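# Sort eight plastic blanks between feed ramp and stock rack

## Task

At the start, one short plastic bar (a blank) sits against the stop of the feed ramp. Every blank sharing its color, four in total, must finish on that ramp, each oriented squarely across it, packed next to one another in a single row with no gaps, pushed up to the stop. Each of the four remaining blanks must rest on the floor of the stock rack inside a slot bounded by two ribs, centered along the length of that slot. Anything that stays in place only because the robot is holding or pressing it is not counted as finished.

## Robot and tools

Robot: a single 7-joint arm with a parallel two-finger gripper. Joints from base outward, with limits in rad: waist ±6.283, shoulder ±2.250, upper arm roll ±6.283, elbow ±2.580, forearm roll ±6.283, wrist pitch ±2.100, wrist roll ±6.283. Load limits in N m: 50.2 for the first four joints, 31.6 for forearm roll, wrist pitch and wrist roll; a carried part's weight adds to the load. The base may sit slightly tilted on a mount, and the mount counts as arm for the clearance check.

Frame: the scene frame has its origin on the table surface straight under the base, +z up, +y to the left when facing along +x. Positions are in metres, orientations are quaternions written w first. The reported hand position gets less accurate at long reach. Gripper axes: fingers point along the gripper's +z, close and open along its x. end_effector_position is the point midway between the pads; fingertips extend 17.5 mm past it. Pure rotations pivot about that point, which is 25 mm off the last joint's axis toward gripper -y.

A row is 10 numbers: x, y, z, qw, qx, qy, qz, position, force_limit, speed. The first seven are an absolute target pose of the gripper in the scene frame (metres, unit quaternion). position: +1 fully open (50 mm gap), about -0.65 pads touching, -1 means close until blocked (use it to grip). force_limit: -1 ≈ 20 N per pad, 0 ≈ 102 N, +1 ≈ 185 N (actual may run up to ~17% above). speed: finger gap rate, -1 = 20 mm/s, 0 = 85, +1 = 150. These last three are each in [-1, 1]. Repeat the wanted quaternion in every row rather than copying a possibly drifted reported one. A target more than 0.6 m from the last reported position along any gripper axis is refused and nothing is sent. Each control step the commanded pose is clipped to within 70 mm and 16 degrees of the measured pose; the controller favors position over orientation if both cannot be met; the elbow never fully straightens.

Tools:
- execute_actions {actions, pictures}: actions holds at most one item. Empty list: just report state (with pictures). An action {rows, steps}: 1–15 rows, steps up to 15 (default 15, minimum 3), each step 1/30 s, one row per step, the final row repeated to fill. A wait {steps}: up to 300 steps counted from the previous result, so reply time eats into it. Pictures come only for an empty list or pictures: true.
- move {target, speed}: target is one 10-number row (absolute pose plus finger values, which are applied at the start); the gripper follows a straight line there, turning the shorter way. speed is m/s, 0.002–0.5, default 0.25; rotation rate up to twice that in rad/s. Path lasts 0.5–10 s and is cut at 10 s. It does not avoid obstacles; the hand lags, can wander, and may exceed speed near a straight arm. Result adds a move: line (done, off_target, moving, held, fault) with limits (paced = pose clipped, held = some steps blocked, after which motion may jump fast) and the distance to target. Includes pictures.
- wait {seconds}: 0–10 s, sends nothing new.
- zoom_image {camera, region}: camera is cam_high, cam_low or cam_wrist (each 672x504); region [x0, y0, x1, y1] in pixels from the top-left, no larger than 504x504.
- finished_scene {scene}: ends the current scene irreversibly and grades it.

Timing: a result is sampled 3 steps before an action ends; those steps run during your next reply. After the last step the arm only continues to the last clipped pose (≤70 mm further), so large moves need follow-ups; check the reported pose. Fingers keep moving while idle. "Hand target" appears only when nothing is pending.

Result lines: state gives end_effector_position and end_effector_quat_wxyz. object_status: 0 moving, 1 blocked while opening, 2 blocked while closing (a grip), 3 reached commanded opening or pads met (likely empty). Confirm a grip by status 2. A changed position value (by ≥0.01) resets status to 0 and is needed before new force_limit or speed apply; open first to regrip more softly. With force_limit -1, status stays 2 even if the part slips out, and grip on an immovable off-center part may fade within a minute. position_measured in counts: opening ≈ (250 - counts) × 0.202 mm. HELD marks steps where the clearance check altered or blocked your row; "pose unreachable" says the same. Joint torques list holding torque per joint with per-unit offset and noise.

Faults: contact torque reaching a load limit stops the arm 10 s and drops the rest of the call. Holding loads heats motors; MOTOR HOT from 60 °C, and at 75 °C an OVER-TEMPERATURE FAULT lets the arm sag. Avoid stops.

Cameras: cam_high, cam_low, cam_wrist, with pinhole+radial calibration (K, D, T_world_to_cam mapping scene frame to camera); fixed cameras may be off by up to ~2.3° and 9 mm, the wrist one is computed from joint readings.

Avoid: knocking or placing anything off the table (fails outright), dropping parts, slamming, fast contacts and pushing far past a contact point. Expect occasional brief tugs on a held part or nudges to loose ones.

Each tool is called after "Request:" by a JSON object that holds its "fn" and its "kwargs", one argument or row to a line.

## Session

Request:
{"fn": "execute_actions", "kwargs": {
  "actions": []
}}

Scene clock: 0.00 s of 9600.00 s.
end_effector_position=(+0.0469, +0.1447, +0.1386) position_measured=3 object_status=3 end_effector_quat_wxyz=(+0.206, +0.959, -0.039, -0.189)
Joint positions: [-1.736  0.57   0.661  2.346 -0.457  0.97  -0.55 ]
Joint velocities: [ 0.    -0.     0.     0.     0.    -0.001  0.   ]
Joint torques (N m, as the joint torque sensors report them, + toward a larger angle): no reading
Motor temperatures (°C, as the motors report them): [31 30 25 30 34 33 37]
Hand target: +0.047, +0.145, +0.139; +0.206, +0.959, -0.039, -0.189
camera_calibration (this result's frames):
cam_wrist: T_world_to_cam=[[0.932974, -0.223158, -0.282419, 0.0156119], [-0.0553703, -0.864259, 0.499991, 0.0749816], [-0.35566, -0.450841, -0.818687, 0.359597], [0, 0, 0, 1]] pos_world=[0.11748, 0.230408, 0.261316]

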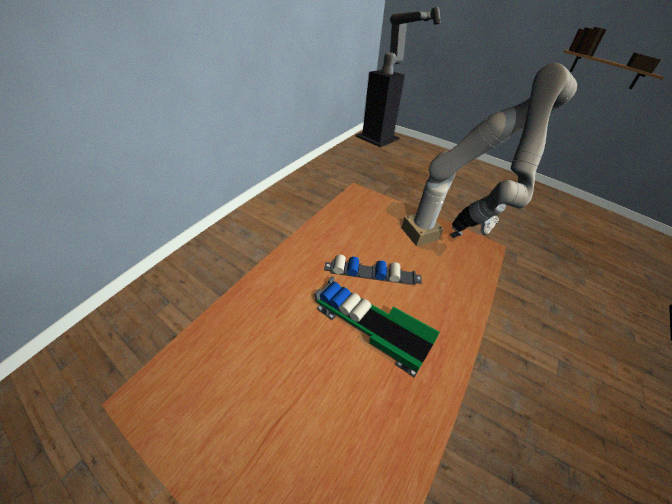

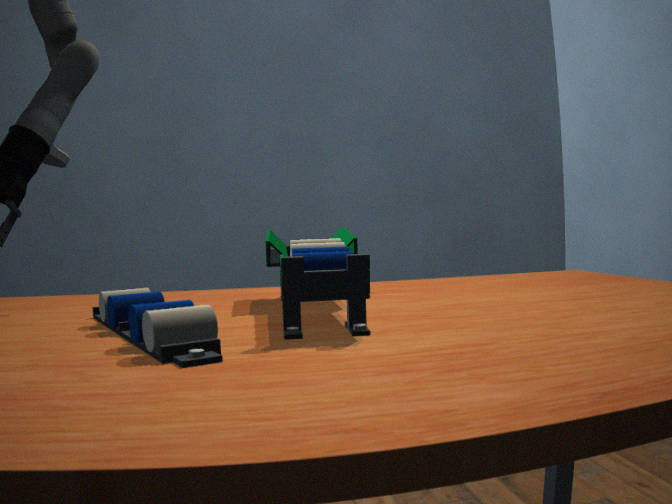

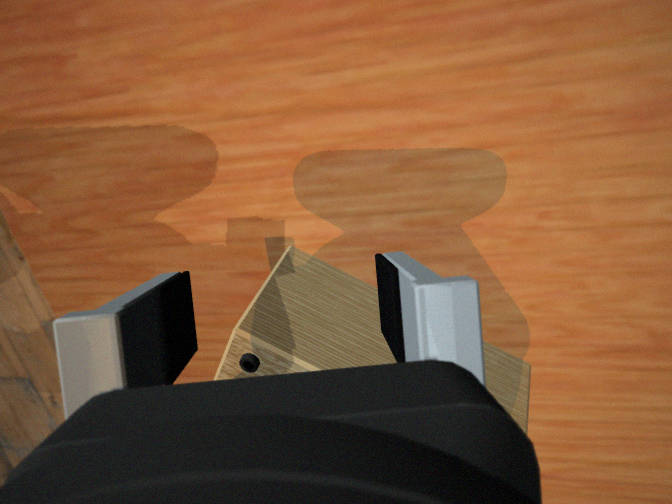

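Request:
{"fn": "zoom_image", "kwargs": {
  "camera": "cam_high",
  "region": [300, 240, 450, 390]
}}

Request:
{"fn": "zoom_image", "kwargs": {
  "camera": "cam_low",
  "region": [80, 210, 400, 380]
}}

Request:
{"fn": "zoom_image", "kwargs": {
  "camera": "cam_wrist",
  "region": [40, 230, 540, 430]
}}

Region (300, 240, 450, 390) of cam_high's 672x504 image, scaled by 3.360, with more detail than that image has.

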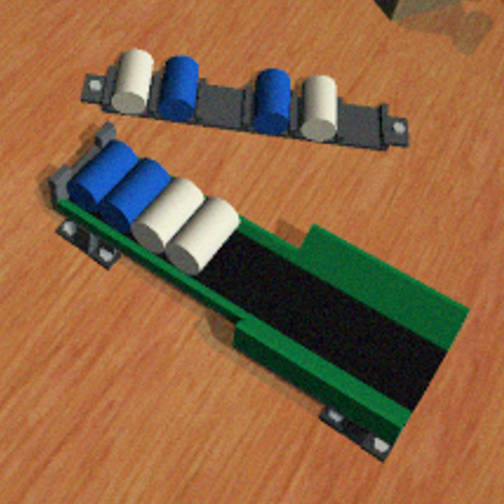

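Region (80, 210, 400, 380) of cam_low's 672x504 image, scaled by 1.575, with more detail than that image has; it fills the top 268 rows of this view, and the rest is white.

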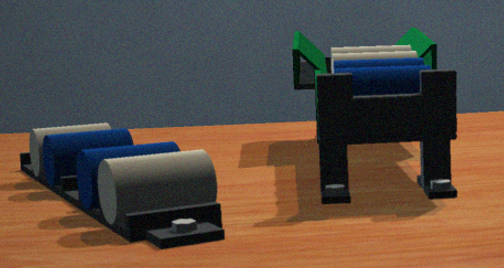

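Region (40, 230, 540, 430) of cam_wrist's 672x504 image, scaled by 1.008; it fills the top 202 rows of this view, and the rest is white.

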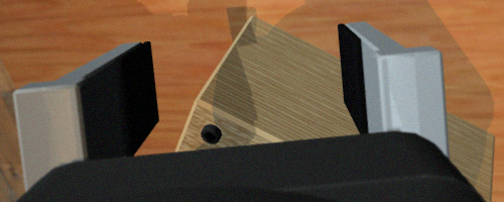

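Request:
{"fn": "move", "kwargs": {
  "target": [0.565,-0.013,0.19,0,0.7402,0.6724,0,1,-0.5,-0.4],
  "speed": 0.35
}}

Scene clock: 4.67 s of 9600.00 s.
end_effector_position=(+0.5646, -0.0127, +0.1906) position_measured=3 object_status=3 end_effector_quat_wxyz=(+0.002, +0.740, +0.672, -0.001)
Joint positions: [-0.348  0.799  0.267  1.206 -0.215  1.155  1.606]
Joint velocities: [ 0.003  0.005  0.     0.001 -0.002 -0.     0.   ]
Joint torques (N m, as the joint torque sensors report them, + toward a larger angle): [ -0.83 -23.45   1.85  -9.01   0.16  -0.08  -0.05]
Motor temperatures (°C, as the motors report them): [31 30 25 30 34 33 37]
Hand target: +0.565, -0.013, +0.190; +0.002, +0.740, +0.672, -0.001
Off the commanded pose: 0.001 m, 0 deg.
Kept back: nothing.
move: done
camera_calibration (this result's frames):
cam_wrist: T_world_to_cam=[[0.186005, 0.982224, 0.0252513, -0.1095], [0.979489, -0.187391, 0.0740615, -0.552867], [0.0774769, 0.0109576, -0.996934, 0.310615], [0, 0, 0, 1]] pos_world=[0.53783, 0.000547549, 0.353374]

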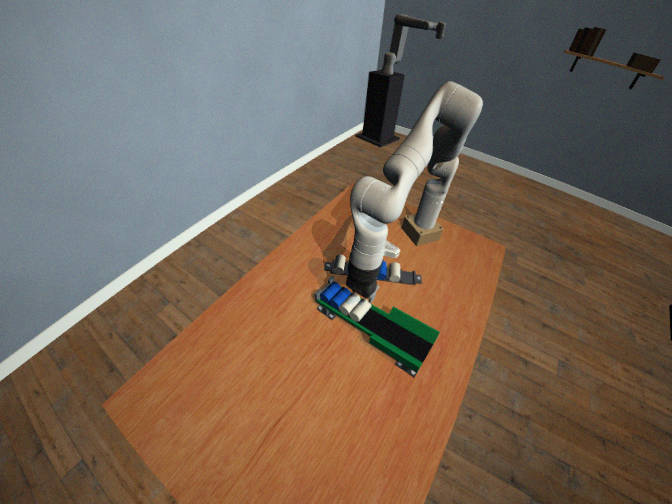

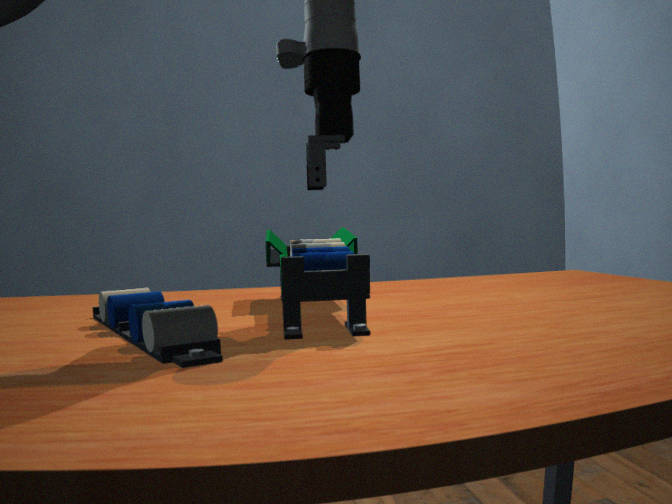

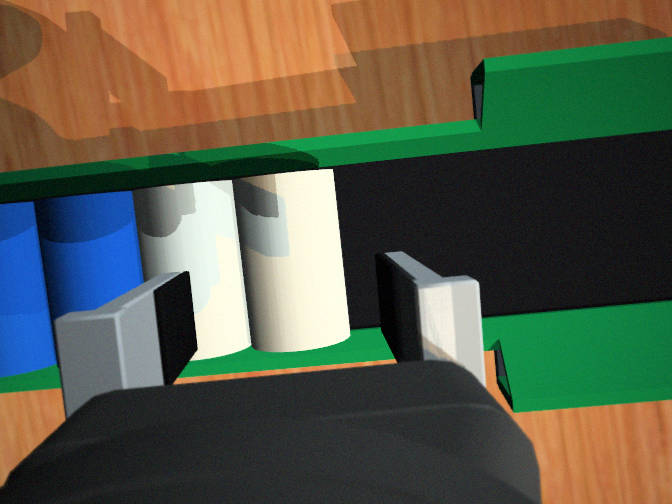

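Request:
{"fn": "zoom_image", "kwargs": {
  "camera": "cam_wrist",
  "region": [120, 150, 420, 400]
}}

Region (120, 150, 420, 400) of cam_wrist's 672x504 image, scaled by 1.680.

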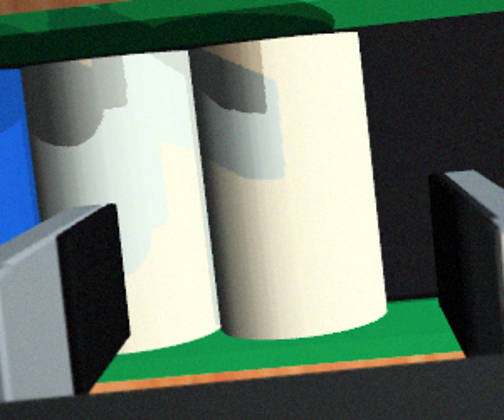

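Request:
{"fn": "zoom_image", "kwargs": {
  "camera": "cam_wrist",
  "region": [50, 260, 210, 420]
}}

Request:
{"fn": "zoom_image", "kwargs": {
  "camera": "cam_wrist",
  "region": [360, 240, 500, 380]
}}

Region (50, 260, 210, 420) of cam_wrist's 672x504 image, scaled by 3.150.

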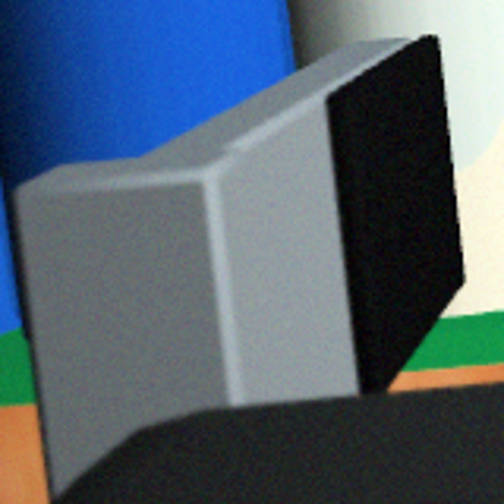

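Region (360, 240, 500, 380) of cam_wrist's 672x504 image, scaled by 3.600.

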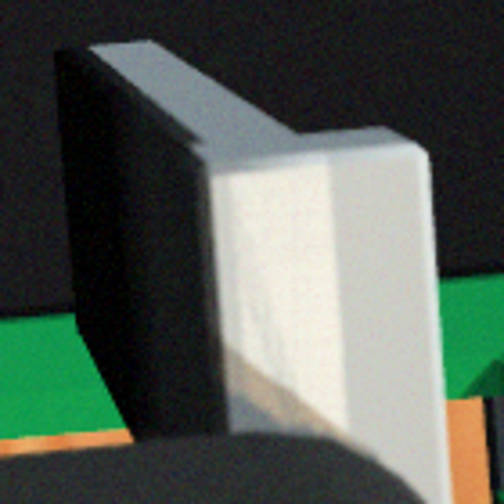

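Request:
{"fn": "move", "kwargs": {
  "target": [0.5611,-0.0060,0.135,0,0.7361,0.6769,0,1,-0.5,-0.4],
  "speed": 0.15
}}

Scene clock: 6.90 s of 9600.00 s.
end_effector_position=(+0.5612, -0.0060, +0.1351) position_measured=3 object_status=3 end_effector_quat_wxyz=(+0.000, +0.736, +0.677, +0.000)
Joint positions: [-0.352  0.857  0.247  1.281 -0.231  1.024  1.623]
Joint velocities: [ 0.     0.001  0.001  0.     0.    -0.     0.   ]
Joint torques (N m, as the joint torque sensors report them, + toward a larger angle): [ -0.05 -23.71   2.08  -8.43   0.12   0.31  -0.05]
Motor temperatures (°C, as the motors report them): [31 30 25 30 34 33 37]
Hand target: +0.561, -0.006, +0.135; -0.000, +0.736, +0.677, +0.000
Off the commanded pose: 0.000 m, 0 deg.
Kept back: nothing.
move: done
camera_calibration (this result's frames):
cam_wrist: T_world_to_cam=[[0.17343, 0.984406, 0.029455, -0.10757], [0.981934, -0.175138, 0.0716382, -0.545177], [0.0756797, 0.0164986, -0.996996, 0.256499], [0, 0, 0, 1]] pos_world=[0.534572, 0.00617936, 0.297952]

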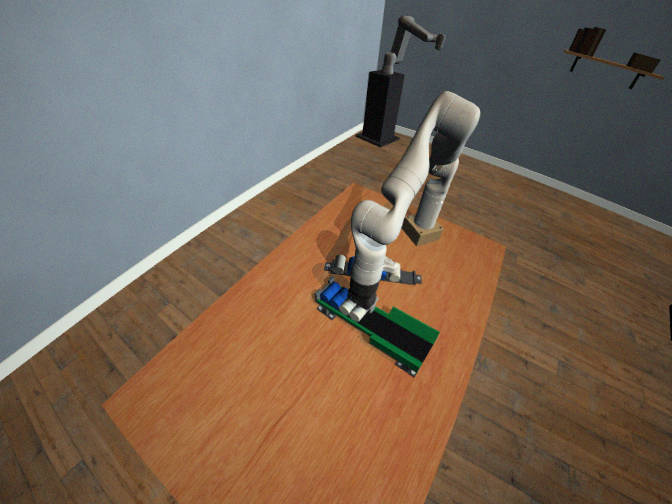

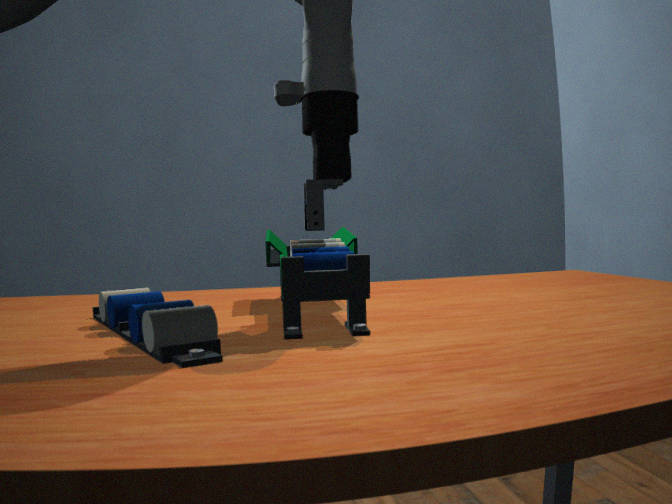

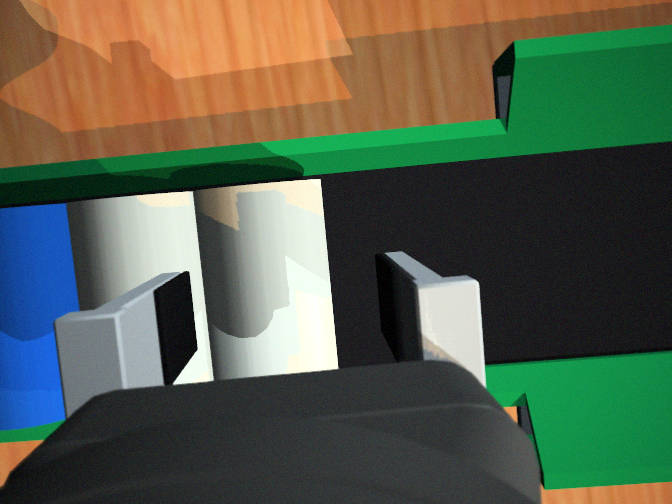

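Request:
{"fn": "zoom_image", "kwargs": {
  "camera": "cam_wrist",
  "region": [50, 150, 350, 300]
}}

Request:
{"fn": "zoom_image", "kwargs": {
  "camera": "cam_low",
  "region": [255, 170, 385, 300]
}}

Region (50, 150, 350, 300) of cam_wrist's 672x504 image, scaled by 1.680.

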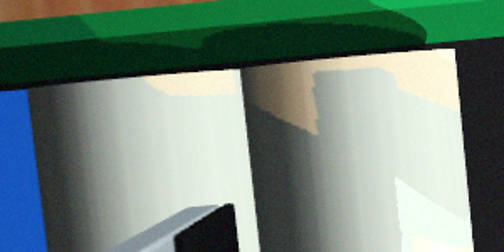

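Region (255, 170, 385, 300) of cam_low's 672x504 image, scaled by 3.877, with more detail than that image has.

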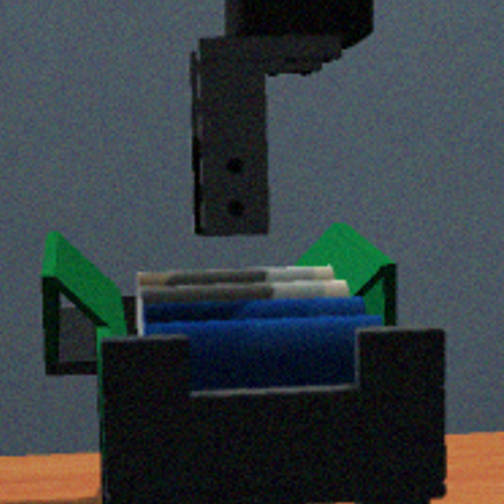

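Request:
{"fn": "execute_actions", "kwargs": {
  "actions": [
    {"rows": [[0.5611,-0.0060,0.1347,0,0.7361,0.6769,0,1,-0.5,-0.4],[0.5611,-0.0060,0.1338,0,0.7361,0.6769,0,1,-0.5,-0.4],[0.5611,-0.0060,0.1324,0,0.7361,0.6769,0,1,-0.5,-0.4],[0.5611,-0.0060,0.1305,0,0.7361,0.6769,0,1,-0.5,-0.4],[0.5611,-0.0060,0.1282,0,0.7361,0.6769,0,1,-0.5,-0.4],[0.5611,-0.0060,0.1258,0,0.7361,0.6769,0,1,-0.5,-0.4],[0.5611,-0.0060,0.1232,0,0.7361,0.6769,0,1,-0.5,-0.4],[0.5611,-0.0060,0.1208,0,0.7361,0.6769,0,1,-0.5,-0.4],[0.5611,-0.0060,0.1187,0,0.7361,0.6769,0,1,-0.5,-0.4],[0.5611,-0.0060,0.1170,0,0.7361,0.6769,0,1,-0.5,-0.4],[0.5611,-0.0060,0.1158,0,0.7361,0.6769,0,1,-0.5,-0.4],[0.5611,-0.0060,0.1150,0,0.7361,0.6769,0,1,-0.5,-0.4],[0.5611,-0.0060,0.1145,0,0.7361,0.6769,0,1,-0.5,-0.4]], "steps": 15}
  ]
}}

Request:
{"fn": "execute_actions", "kwargs": {
  "actions": [
    {"steps": 8}
  ],
  "pictures": true
}}

Scene clock: 8.37 s of 9600.00 s.
end_effector_position=(+0.5610, -0.0060, +0.1174) position_measured=3 object_status=3 end_effector_quat_wxyz=(-0.000, +0.736, +0.677, -0.000)
Joint positions: [-0.35   0.881  0.242  1.296 -0.236  0.986  1.627]
Joint velocities: [ 0.004  0.057 -0.015  0.032 -0.014 -0.09   0.01 ]
Joint torques (N m, as the joint torque sensors report them, + toward a larger angle): [ -0.44 -24.14   2.48  -8.67   0.28  -0.1   -0.28]
Motor temperatures (°C, as the motors report them): [31 31 25 30 34 33 37]
Steps of this call (steps 1 to 32: nothing new was sent; steps 33 to 44: the first 12 steps of this action). Readings (end_effector_position | what the end effector reports):
33: (+0.5612, -0.0060, +0.1350) | position_measured=3 object_status=3
34: (+0.5612, -0.0060, +0.1347) | position_measured=3 object_status=3
36: (+0.5612, -0.0061, +0.1331) | position_measured=3 object_status=3
40: (+0.5611, -0.0061, +0.1255) | position_measured=3 object_status=3
44: the state above

Scene clock: 8.63 s of 9600.00 s.
end_effector_position=(+0.5612, -0.0060, +0.1146) position_measured=3 object_status=3 end_effector_quat_wxyz=(+0.000, +0.736, +0.677, +0.000)
Joint positions: [-0.35   0.884  0.241  1.297 -0.237  0.98   1.628]
Joint velocities: [ 0.001  0.001 -0.001 -0.002 -0.001 -0.     0.   ]
Joint torques (N m, as the joint torque sensors report them, + toward a larger angle): [ -0.4  -23.71   2.17  -7.94   0.12   0.19   0.01]
Motor temperatures (°C, as the motors report them): [31 31 25 30 34 33 37]
Hand target: +0.561, -0.006, +0.115; -0.000, +0.736, +0.677, +0.000
Off the commanded pose: 0.000 m, 0 deg.
Kept back: nothing.
Steps of this call (steps 1 to 3: the last 3 steps of your previous action; steps 4 to 8: nothing new was sent). Readings (end_effector_position | what the end effector reports):
1: (+0.5611, -0.0059, +0.1162) | position_measured=3 object_status=3
2: (+0.5611, -0.0059, +0.1154) | position_measured=3 object_status=3
4: (+0.5611, -0.0059, +0.1148) | position_measured=3 object_status=3
8: the state above
camera_calibration (this result's frames):
cam_wrist: T_world_to_cam=[[0.173756, 0.98435, 0.029391, -0.107133], [0.98188, -0.175458, 0.0715941, -0.543611], [0.0756306, 0.0164186, -0.997001, 0.236079], [0, 0, 0, 1]] pos_world=[0.534521, 0.00619947, 0.277439]

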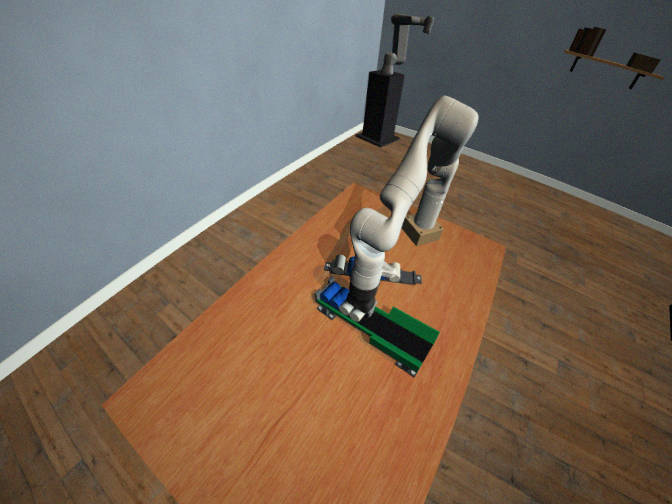

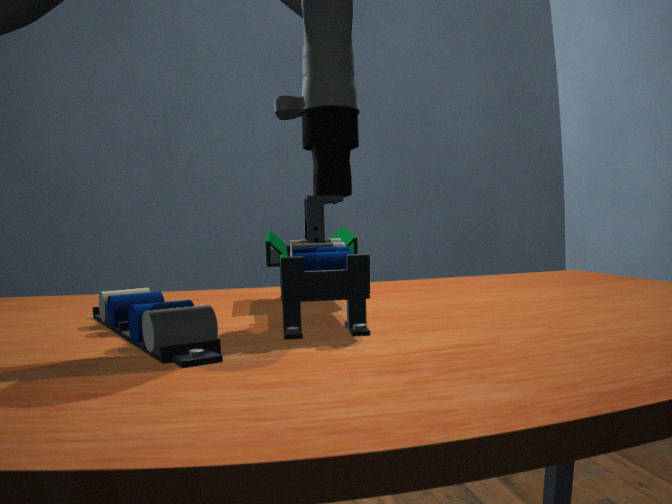

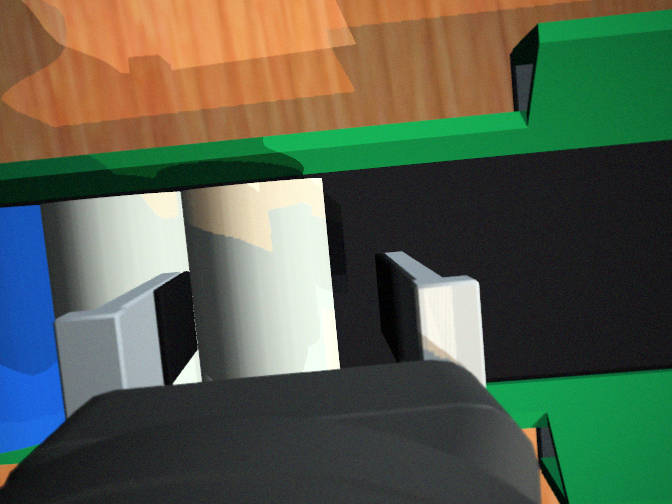

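Request:
{"fn": "execute_actions", "kwargs": {
  "actions": [
    {"rows": [[0.5611,-0.0057,0.1141,0,0.7361,0.6769,0,1,-0.5,-0.4],[0.5612,-0.0053,0.1137,0,0.7361,0.6769,0,1,-0.5,-0.4],[0.5612,-0.0048,0.1133,0,0.7361,0.6769,0,1,-0.5,-0.4],[0.5613,-0.0042,0.1129,0,0.7361,0.6769,0,1,-0.5,-0.4],[0.5613,-0.0036,0.1125,0,0.7361,0.6769,0,1,-0.5,-0.4],[0.5614,-0.0030,0.1121,0,0.7361,0.6769,0,1,-0.5,-0.4],[0.5614,-0.0024,0.1117,0,0.7361,0.6769,0,1,-0.5,-0.4],[0.5615,-0.0018,0.1113,0,0.7361,0.6769,0,1,-0.5,-0.4],[0.5615,-0.0012,0.1109,0,0.7361,0.6769,0,1,-0.5,-0.4],[0.5616,-0.0006,0.1105,0,0.7361,0.6769,0,1,-0.5,-0.4],[0.5616,0.0000,0.1101,0,0.7361,0.6769,0,1,-0.5,-0.4],[0.5617,0.0006,0.1096,0,0.7361,0.6769,0,1,-0.5,-0.4],[0.5617,0.0012,0.1090,0,0.7361,0.6769,0,1,-0.5,-0.4],[0.5618,0.0017,0.1083,0,0.7361,0.6769,0,1,-0.5,-0.4],[0.5618,0.0020,0.1075,0,0.7361,0.6769,0,1,-0.5,-0.4]], "steps": 15}
  ]
}}

Request:
{"fn": "execute_actions", "kwargs": {
  "actions": [
    {"rows": [[0.5618,0.0020,0.1063,0,0.7361,0.6769,0,1,-0.5,-0.4],[0.5618,0.0020,0.1050,0,0.7361,0.6769,0,1,-0.5,-0.4],[0.5618,0.0020,0.1036,0,0.7361,0.6769,0,1,-0.5,-0.4],[0.5618,0.0020,0.1022,0,0.7361,0.6769,0,1,-0.5,-0.4],[0.5618,0.0020,0.1009,0,0.7361,0.6769,0,1,-0.5,-0.4],[0.5618,0.0020,0.0998,0,0.7361,0.6769,0,1,-0.5,-0.4],[0.5618,0.0020,0.0990,0,0.7361,0.6769,0,1,-0.5,-0.4],[0.5618,0.0020,0.0985,0,0.7361,0.6769,0,1,-0.5,-0.4],[0.5618,0.0020,0.0983,0,0.7361,0.6769,0,1,-0.5,-0.4]], "steps": 14}
  ],
  "pictures": true
}}

Scene clock: 9.50 s of 9600.00 s.
end_effector_position=(+0.5618, -0.0011, +0.1107) position_measured=3 object_status=3 end_effector_quat_wxyz=(+0.000, +0.736, +0.677, +0.000)
Joint positions: [-0.359  0.89   0.241  1.299 -0.238  0.972  1.62 ]
Joint velocities: [-0.029  0.021 -0.003  0.001 -0.005 -0.023 -0.027]
Joint torques (N m, as the joint torque sensors report them, + toward a larger angle): [ -0.46 -23.68   1.92  -8.22  -0.07  -0.16  -0.48]
Motor temperatures (°C, as the motors report them): [31 31 25 30 34 33 37]
Steps of this call (steps 1 to 14: nothing new was sent; steps 15 to 26: the first 12 steps of this action). Readings (end_effector_position | what the end effector reports):
15: (+0.5611, -0.0059, +0.1144) | position_measured=3 object_status=3
16: (+0.5611, -0.0058, +0.1142) | position_measured=3 object_status=3
18: (+0.5612, -0.0051, +0.1136) | position_measured=3 object_status=3
22: (+0.5615, -0.0034, +0.1123) | position_measured=3 object_status=3
26: the state above

Scene clock: 9.97 s of 9600.00 s.
end_effector_position=(+0.5619, +0.0017, +0.0987) position_measured=3 object_status=3 end_effector_quat_wxyz=(+0.000, +0.736, +0.677, -0.000)
Joint positions: [-0.362  0.908  0.236  1.305 -0.242  0.949  1.618]
Joint velocities: [ 0.     0.007 -0.002  0.004 -0.002 -0.01   0.001]
Joint torques (N m, as the joint torque sensors report them, + toward a larger angle): [ -0.64 -23.93   2.    -7.91  -0.04   0.05   0.  ]
Motor temperatures (°C, as the motors report them): [31 31 25 30 34 33 37]
Off your previous action's commanded pose: 0.002 m, 0 deg at its last step (step 3 of this call).
Steps of this call (steps 1 to 3: the last 3 steps of your previous action; steps 4 to 14: the first 11 steps of this action). Readings (end_effector_position | what the end effector reports):
4: (+0.5619, +0.0011, +0.1083) | position_measured=3 object_status=3
5: (+0.5620, +0.0013, +0.1073) | position_measured=3 object_status=3
7: (+0.5619, +0.0014, +0.1049) | position_measured=3 object_status=3
11: (+0.5619, +0.0016, +0.1001) | position_measured=3 object_status=3
14: the state above
camera_calibration (this result's frames):
cam_wrist: T_world_to_cam=[[0.17412, 0.984296, 0.0290408, -0.114454], [0.981801, -0.175798, 0.0718492, -0.541819], [0.0758263, 0.0160019, -0.996993, 0.219981], [0, 0, 0, 1]] pos_world=[0.535207, 0.0138857, 0.261572]

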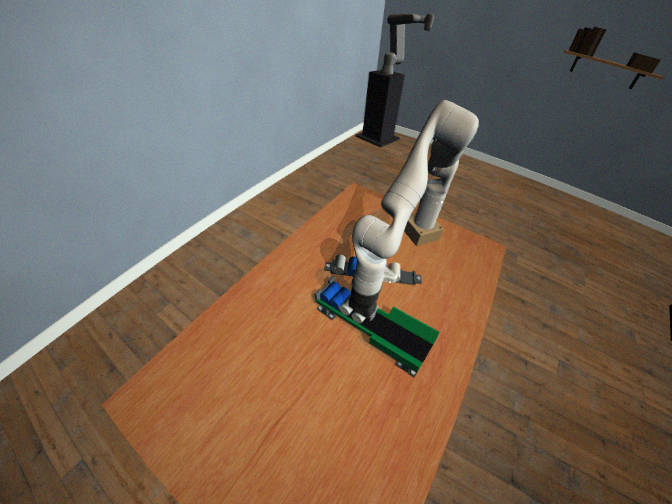

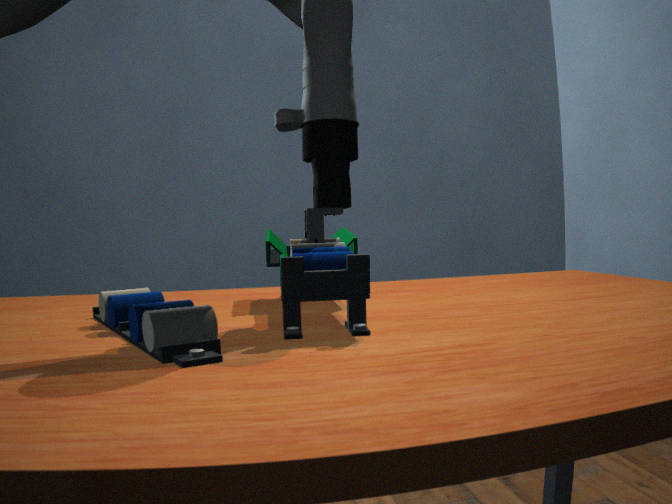

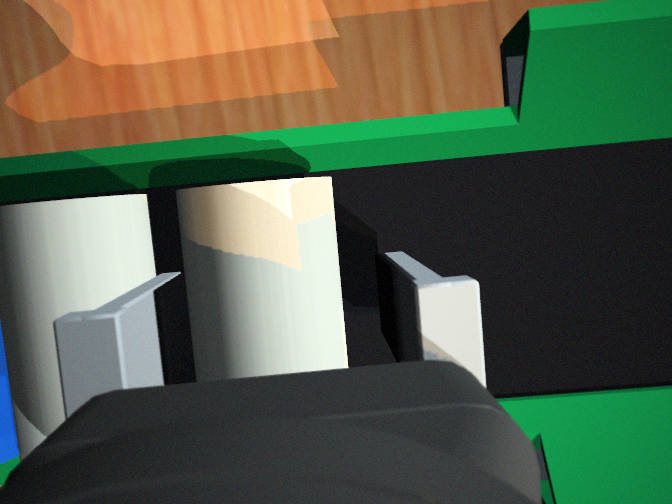

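Request:
{"fn": "execute_actions", "kwargs": {
  "actions": [
    {"rows": [[0.5618,0.0020,0.0983,0,0.7361,0.6769,0,-1,-0.5,-0.4]], "steps": 14}
  ],
  "pictures": true
}}

Scene clock: 10.77 s of 9600.00 s.
end_effector_position=(+0.5619, +0.0017, +0.0984) position_measured=58 object_status=0 end_effector_quat_wxyz=(+0.000, +0.736, +0.677, -0.000)
Joint positions: [-0.361  0.908  0.236  1.305 -0.242  0.948  1.618]
Joint velocities: [ 0.    -0.    -0.    -0.     0.001 -0.001 -0.   ]
Joint torques (N m, as the joint torque sensors report them, + toward a larger angle): [ -0.22 -24.     2.09  -7.79   0.11  -0.05   0.04]
Motor temperatures (°C, as the motors report them): [31 31 25 30 34 33 37]
Off your previous action's commanded pose: 0.000 m, 0 deg at its last step (step 3 of this call).
Steps of this call (steps 1 to 3: the last 3 steps of your previous action; steps 4 to 13: nothing new was sent; steps 14 to 24: the first 11 steps of this action). Readings (end_effector_position | what the end effector reports):
14: (+0.5619, +0.0015, +0.0984) | position_measured=10 object_status=0
15: (+0.5619, +0.0016, +0.0984) | position_measured=20 object_status=0
17: (+0.5619, +0.0017, +0.0984) | position_measured=39 object_status=0
21: (+0.5619, +0.0017, +0.0984) | position_measured=58 object_status=0
24: the state above
camera_calibration (this result's frames):
cam_wrist: T_world_to_cam=[[0.174192, 0.984283, 0.0290405, -0.11452], [0.981793, -0.175869, 0.0717875, -0.541774], [0.0757665, 0.0160069, -0.996997, 0.219705], [0, 0, 0, 1]] pos_world=[0.535212, 0.0139219, 0.261263]

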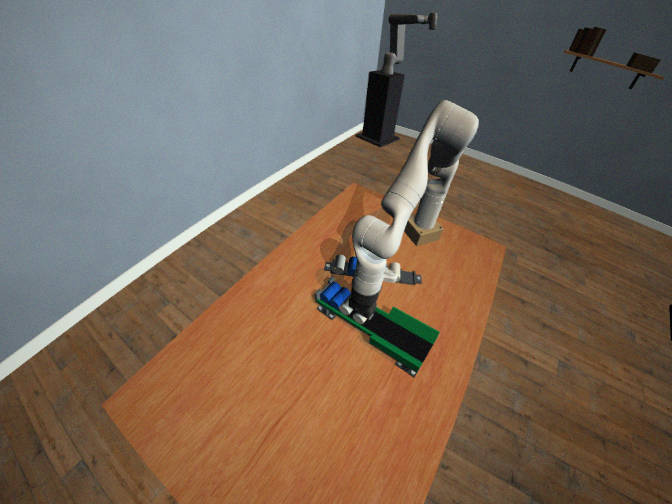

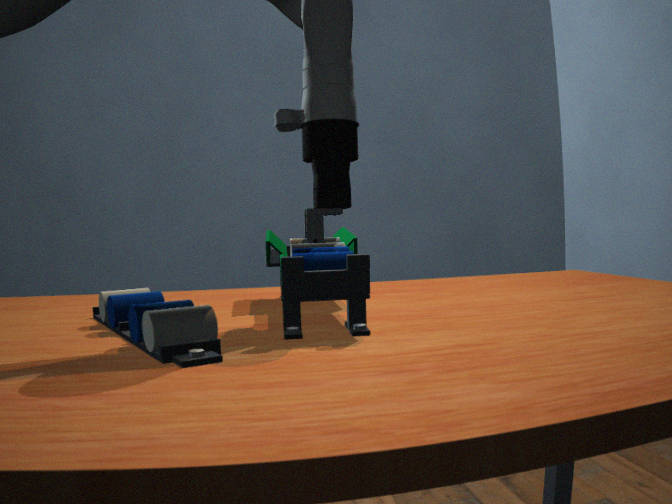

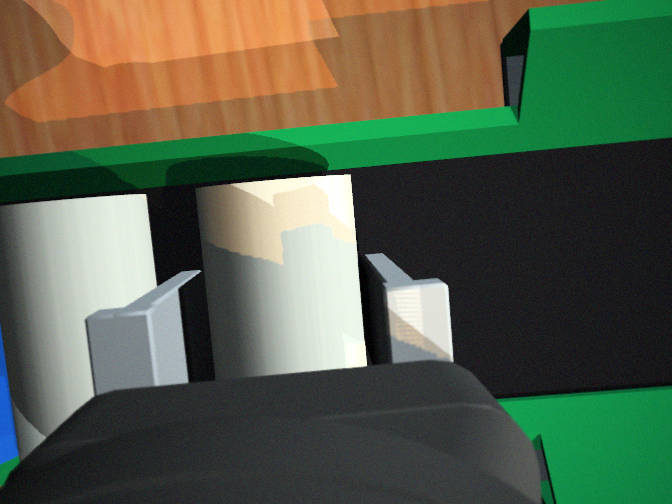

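Request:
{"fn": "execute_actions", "kwargs": {
  "actions": [
    {"rows": [[0.5618,0.0020,0.0988,0,0.7361,0.6769,0,-1,-0.5,-0.4],[0.5618,0.0020,0.1001,0,0.7361,0.6769,0,-1,-0.5,-0.4],[0.5618,0.0020,0.1022,0,0.7361,0.6769,0,-1,-0.5,-0.4],[0.5618,0.0020,0.1049,0,0.7361,0.6769,0,-1,-0.5,-0.4],[0.5618,0.0020,0.1083,0,0.7361,0.6769,0,-1,-0.5,-0.4],[0.5618,0.0020,0.1121,0,0.7361,0.6769,0,-1,-0.5,-0.4],[0.5618,0.0020,0.1161,0,0.7361,0.6769,0,-1,-0.5,-0.4],[0.5618,0.0020,0.1203,0,0.7361,0.6769,0,-1,-0.5,-0.4],[0.5618,0.0020,0.1243,0,0.7361,0.6769,0,-1,-0.5,-0.4],[0.5618,0.0020,0.1281,0,0.7361,0.6769,0,-1,-0.5,-0.4],[0.5614,0.0021,0.1315,0,0.7358,0.6771,0,-1,-0.5,-0.4],[0.5601,0.0023,0.1342,0,0.7350,0.6780,0,-1,-0.5,-0.4],[0.5579,0.0027,0.1363,0,0.7337,0.6794,0,-1,-0.5,-0.4],[0.5549,0.0033,0.1376,0,0.7319,0.6815,0,-1,-0.5,-0.4],[0.5511,0.0041,0.1380,0,0.7295,0.6840,0,-1,-0.5,-0.4]], "steps": 15}
  ]
}}

Request:
{"fn": "execute_actions", "kwargs": {
  "actions": [
    {"rows": [[0.5466,0.0049,0.1380,0,0.7266,0.6871,0,-1,-0.5,-0.4],[0.5412,0.0060,0.1380,0,0.7232,0.6906,0,-1,-0.5,-0.4],[0.5351,0.0072,0.1380,0,0.7194,0.6946,0,-1,-0.5,-0.4],[0.5283,0.0085,0.1380,0,0.7150,0.6990,0,-1,-0.5,-0.4],[0.5208,0.0099,0.1380,0,0.7103,0.7039,0,-1,-0.5,-0.4],[0.5128,0.0115,0.1380,0,0.7051,0.7091,0,-1,-0.5,-0.4],[0.5041,0.0131,0.1380,0,0.6995,0.7145,0,-1,-0.5,-0.4],[0.4950,0.0149,0.1380,0,0.6936,0.7204,0,-1,-0.5,-0.4],[0.4854,0.0167,0.1380,0,0.6872,0.7264,0,-1,-0.5,-0.4],[0.4754,0.0187,0.1380,0,0.6806,0.7327,0,-1,-0.5,-0.4],[0.4651,0.0207,0.1378,0,0.6737,0.7389,0,-1,-0.5,-0.4],[0.4546,0.0227,0.1373,0,0.6665,0.7454,0,-1,-0.5,-0.4],[0.4438,0.0248,0.1365,0,0.6592,0.7519,0,-1,-0.5,-0.4],[0.4329,0.0269,0.1353,0,0.6517,0.7584,0,-1,-0.5,-0.4],[0.4219,0.0290,0.1339,0,0.6441,0.7649,0,-1,-0.5,-0.4]], "steps": 15}
  ]
}}

Request:
{"fn": "execute_actions", "kwargs": {
  "actions": [
    {"rows": [[0.4109,0.0311,0.1322,0,0.6365,0.7712,0,-1,-0.5,-0.4],[0.4000,0.0332,0.1302,0,0.6288,0.7775,0,-1,-0.5,-0.4],[0.3892,0.0353,0.1280,0,0.6211,0.7836,0,-1,-0.5,-0.4],[0.3787,0.0373,0.1257,0,0.6135,0.7897,0,-1,-0.5,-0.4],[0.3684,0.0393,0.1231,0,0.6061,0.7953,0,-1,-0.5,-0.4],[0.3584,0.0413,0.1205,0,0.5989,0.8008,0,-1,-0.5,-0.4],[0.3488,0.0431,0.1179,0,0.5919,0.8060,0,-1,-0.5,-0.4],[0.3397,0.0449,0.1151,0,0.5851,0.8109,0,-1,-0.5,-0.4],[0.3310,0.0465,0.1125,0,0.5787,0.8155,0,-1,-0.5,-0.4],[0.3230,0.0481,0.1099,0,0.5727,0.8198,0,-1,-0.5,-0.4],[0.3155,0.0495,0.1073,0,0.5671,0.8236,0,-1,-0.5,-0.4],[0.3087,0.0508,0.1050,0,0.5619,0.8271,0,-1,-0.5,-0.4],[0.3026,0.0520,0.1028,0,0.5574,0.8302,0,-1,-0.5,-0.4],[0.2972,0.0531,0.1008,0,0.5534,0.8329,0,-1,-0.5,-0.4],[0.2927,0.0539,0.0991,0,0.5499,0.8352,0,-1,-0.5,-0.4]], "steps": 15}
  ]
}}

Request:
{"fn": "execute_actions", "kwargs": {
  "actions": [
    {"rows": [[0.2889,0.0547,0.0977,0,0.5469,0.8371,0,-1,-0.5,-0.4],[0.2859,0.0553,0.0965,0,0.5446,0.8387,0,-1,-0.5,-0.4],[0.2837,0.0557,0.0957,0,0.5430,0.8397,0,-1,-0.5,-0.4],[0.2824,0.0559,0.0952,0,0.5420,0.8404,0,-1,-0.5,-0.4],[0.2820,0.0560,0.0950,0,0.5417,0.8406,0,-1,-0.5,-0.4]], "steps": 15}
  ],
  "pictures": true
}}

Scene clock: 13.37 s of 9600.00 s.
end_effector_position=(+0.5616, +0.0020, +0.1270) position_measured=58 object_status=2 end_effector_quat_wxyz=(+0.000, +0.736, +0.677, +0.000)
Joint positions: [-0.365  0.868  0.245  1.287 -0.233  1.006  1.611]
Joint velocities: [-0.019 -0.168  0.029 -0.023  0.035  0.184 -0.008]
Joint torques (N m, as the joint torque sensors report them, + toward a larger angle): [ -0.32 -24.05   1.82  -7.87   0.05   0.14   0.03]
Motor temperatures (°C, as the motors report them): [31 31 25 30 34 33 37]
Off your previous action's commanded pose: 0.000 m, 0 deg at its last step (step 3 of this call).
Steps of this call (steps 1 to 3: the last 3 steps of your previous action; steps 4 to 66: nothing new was sent; steps 67 to 78: the first 12 steps of this action). Readings (end_effector_position | what the end effector reports):
67: (+0.5619, +0.0017, +0.0985) | position_measured=58 object_status=2
68: (+0.5618, +0.0018, +0.0988) | position_measured=58 object_status=2
70: (+0.5616, +0.0021, +0.1009) | position_measured=58 object_status=2
74: (+0.5617, +0.0021, +0.1119) | position_measured=58 object_status=2
78: the state above

Scene clock: 13.87 s of 9600.00 s.
end_effector_position=(+0.4947, +0.0150, +0.1377) position_measured=58 object_status=2 end_effector_quat_wxyz=(-0.005, +0.693, +0.721, -0.005)
Joint positions: [-0.406  0.729  0.219  1.542 -0.199  0.898  1.7  ]
Joint velocities: [-0.141 -0.407 -0.107  0.889  0.109 -0.436  0.298]
Joint torques (N m, as the joint torque sensors report them, + toward a larger angle): [ -0.25 -21.66   1.77  -7.1   -0.12   0.17   0.02]
Motor temperatures (°C, as the motors report them): [31 31 25 30 34 33 37]
Off your previous action's commanded pose: 0.008 m, 1 deg at its last step (step 3 of this call).
Steps of this call (steps 1 to 3: the last 3 steps of your previous action; steps 4 to 15: the first 12 steps of this action). Readings (end_effector_position | what the end effector reports):
4: (+0.5555, +0.0031, +0.1368) | position_measured=58 object_status=2
5: (+0.5525, +0.0037, +0.1376) | position_measured=58 object_status=2
7: (+0.5454, +0.0052, +0.1383) | position_measured=58 object_status=2
11: (+0.5242, +0.0094, +0.1384) | position_measured=58 object_status=2
15: the state above

Scene clock: 14.37 s of 9600.00 s.
end_effector_position=(+0.3483, +0.0413, +0.1162) position_measured=58 object_status=2 end_effector_quat_wxyz=(-0.013, +0.591, +0.807, -0.012)
Joint positions: [-0.493  0.543  0.14   2.046 -0.149  0.589  1.835]
Joint velocities: [-0.187 -0.253 -0.197  0.979  0.057 -0.777  0.179]
Joint torques (N m, as the joint torque sensors report them, + toward a larger angle): [ -0.77 -15.82   1.51  -5.36   0.05   0.44   0.27]
Motor temperatures (°C, as the motors report them): [31 31 25 30 34 33 37]
Off your previous action's commanded pose: 0.047 m, 5 deg at its last step (step 3 of this call).
Steps of this call (steps 1 to 3: the last 3 steps of your previous action; steps 4 to 15: the first 12 steps of this action). Readings (end_effector_position | what the end effector reports):
4: (+0.4587, +0.0216, +0.1357) | position_measured=58 object_status=2
5: (+0.4490, +0.0233, +0.1347) | position_measured=58 object_status=2
7: (+0.4290, +0.0269, +0.1323) | position_measured=58 object_status=2
11: (+0.3879, +0.0343, +0.1252) | position_measured=58 object_status=2
15: the state above

Scene clock: 14.87 s of 9600.00 s.
end_effector_position=(+0.2820, +0.0558, +0.0946) position_measured=58 object_status=2 end_effector_quat_wxyz=(-0.000, +0.542, +0.840, -0.000)
Joint positions: [-0.551  0.5    0.083  2.299 -0.145  0.339  1.859]
Joint velocities: [-0.009 -0.01   0.     0.006  0.003 -0.011 -0.004]
Joint torques (N m, as the joint torque sensors report them, + toward a larger angle): [ -0.23 -12.65   0.57  -3.2   -0.01   0.16  -0.12]
Motor temperatures (°C, as the motors report them): [31 31 25 30 34 33 37]
Off your previous action's commanded pose: 0.030 m, 4 deg at its last step (step 3 of this call).
Steps of this call (steps 1 to 3: the last 3 steps of your previous action; steps 4 to 15: the first 12 steps of this action). Readings (end_effector_position | what the end effector reports):
4: (+0.3104, +0.0467, +0.1059) | position_measured=58 object_status=2
5: (+0.3017, +0.0477, +0.1034) | position_measured=58 object_status=2
7: (+0.2881, +0.0500, +0.0990) | position_measured=58 object_status=2
11: (+0.2815, +0.0550, +0.0947) | position_measured=58 object_status=2
15: the state above
camera_calibration (this result's frames):
cam_wrist: T_world_to_cam=[[-0.327731, 0.944299, 0.0298726, 0.0247766], [0.943044, 0.325058, 0.0707467, -0.274139], [0.0570957, 0.0513572, -0.997047, 0.239561], [0, 0, 0, 1]] pos_world=[0.252967, 0.0534114, 0.257508]

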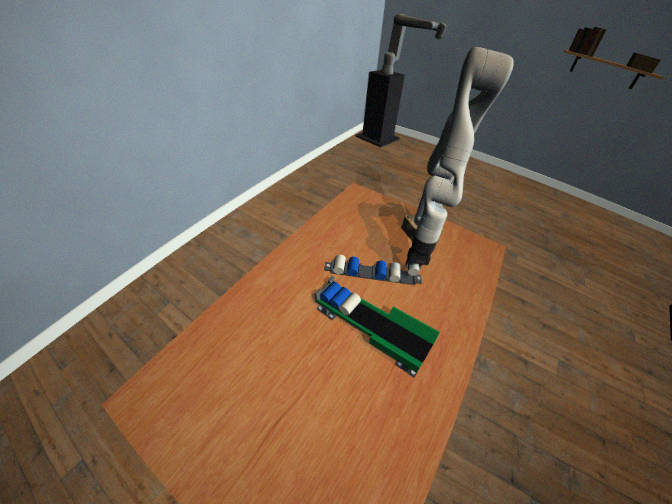

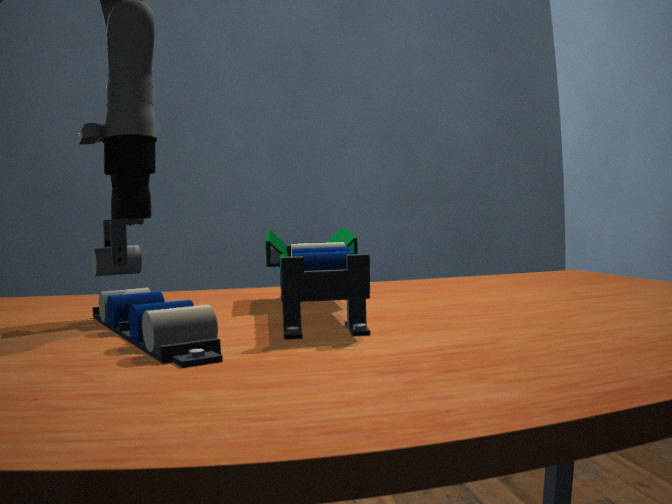

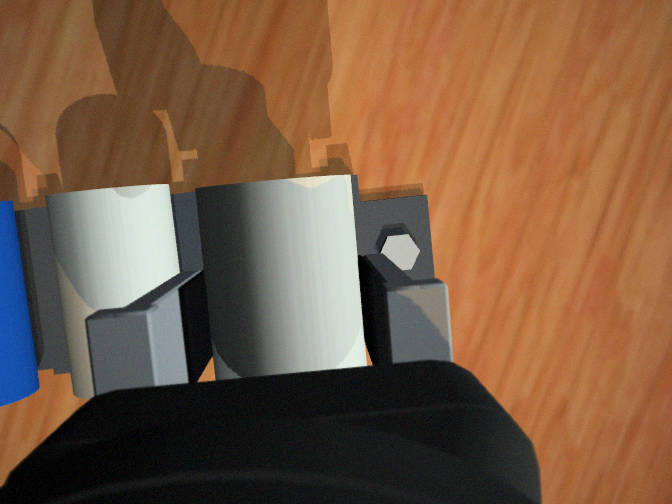

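Request:
{"fn": "execute_actions", "kwargs": {
  "actions": []
}}

Request:
{"fn": "zoom_image", "kwargs": {
  "camera": "cam_wrist",
  "region": [0, 160, 250, 410]
}}

Request:
{"fn": "zoom_image", "kwargs": {
  "camera": "cam_wrist",
  "region": [300, 150, 460, 310]
}}

Scene clock: 14.97 s of 9600.00 s.
end_effector_position=(+0.2820, +0.0560, +0.0948) position_measured=58 object_status=2 end_effector_quat_wxyz=(-0.000, +0.542, +0.841, +0.000)
Joint positions: [-0.551  0.499  0.083  2.299 -0.145  0.338  1.858]
Joint velocities: [-0.004 -0.004 -0.001  0.002  0.001 -0.    -0.001]
Joint torques (N m, as the joint torque sensors report them, + toward a larger angle): [ -0.83 -13.34   0.75  -3.68   0.2   -0.06  -0.12]
Motor temperatures (°C, as the motors report them): [31 31 25 30 34 33 37]
Hand target: +0.282, +0.056, +0.095; -0.000, +0.542, +0.841, +0.000
Off the commanded pose: 0.000 m, 0 deg.
Kept back: nothing.
Steps of this call (steps 1 to 3: the last 3 steps of your previous action). Readings (end_effector_position | what the end effector reports):
1: (+0.2820, +0.0559, +0.0947) | position_measured=58 object_status=2
2: (+0.2820, +0.0559, +0.0947) | position_measured=58 object_status=2
3: the state above
camera_calibration (this result's frames):
cam_wrist: T_world_to_cam=[[-0.328267, 0.944115, 0.0297824, 0.0247848], [0.942818, 0.325562, 0.0714453, -0.27428], [0.0577566, 0.0515324, -0.997, 0.239491], [0, 0, 0, 1]] pos_world=[0.2529, 0.0535537, 0.25763]

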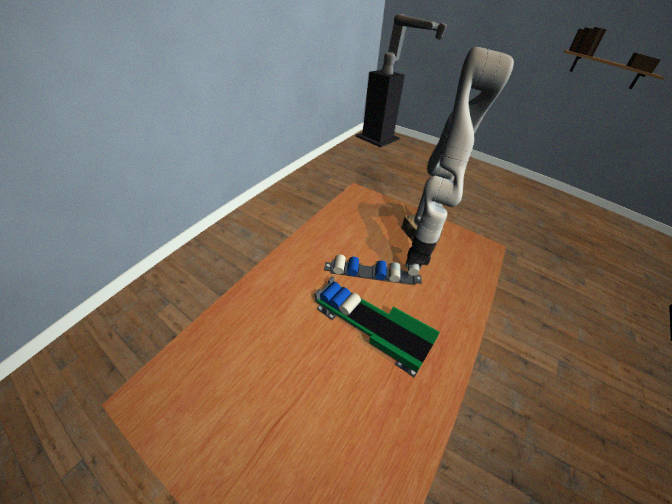

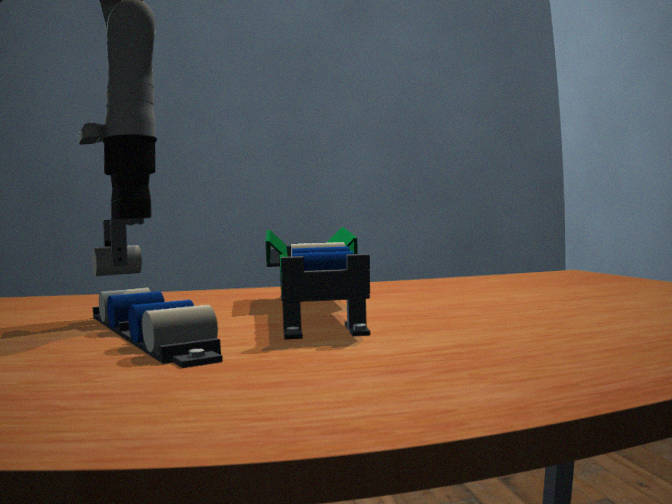

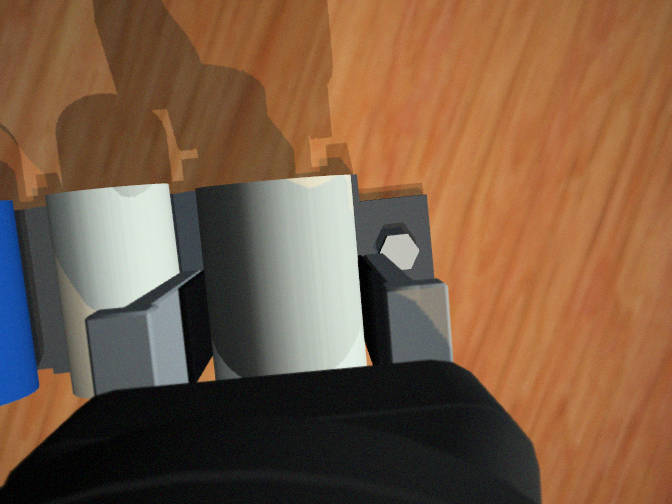

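Region (0, 160, 250, 410) of cam_wrist's 672x504 image, scaled by 2.016.

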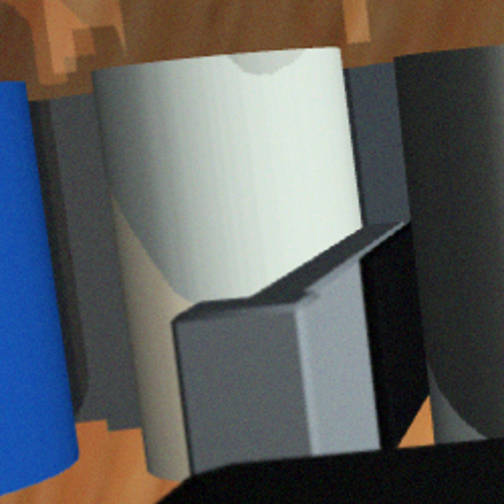

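Region (300, 150, 460, 310) of cam_wrist's 672x504 image, scaled by 3.150.

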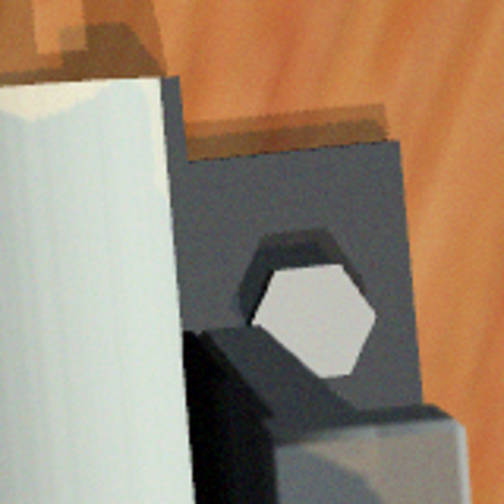

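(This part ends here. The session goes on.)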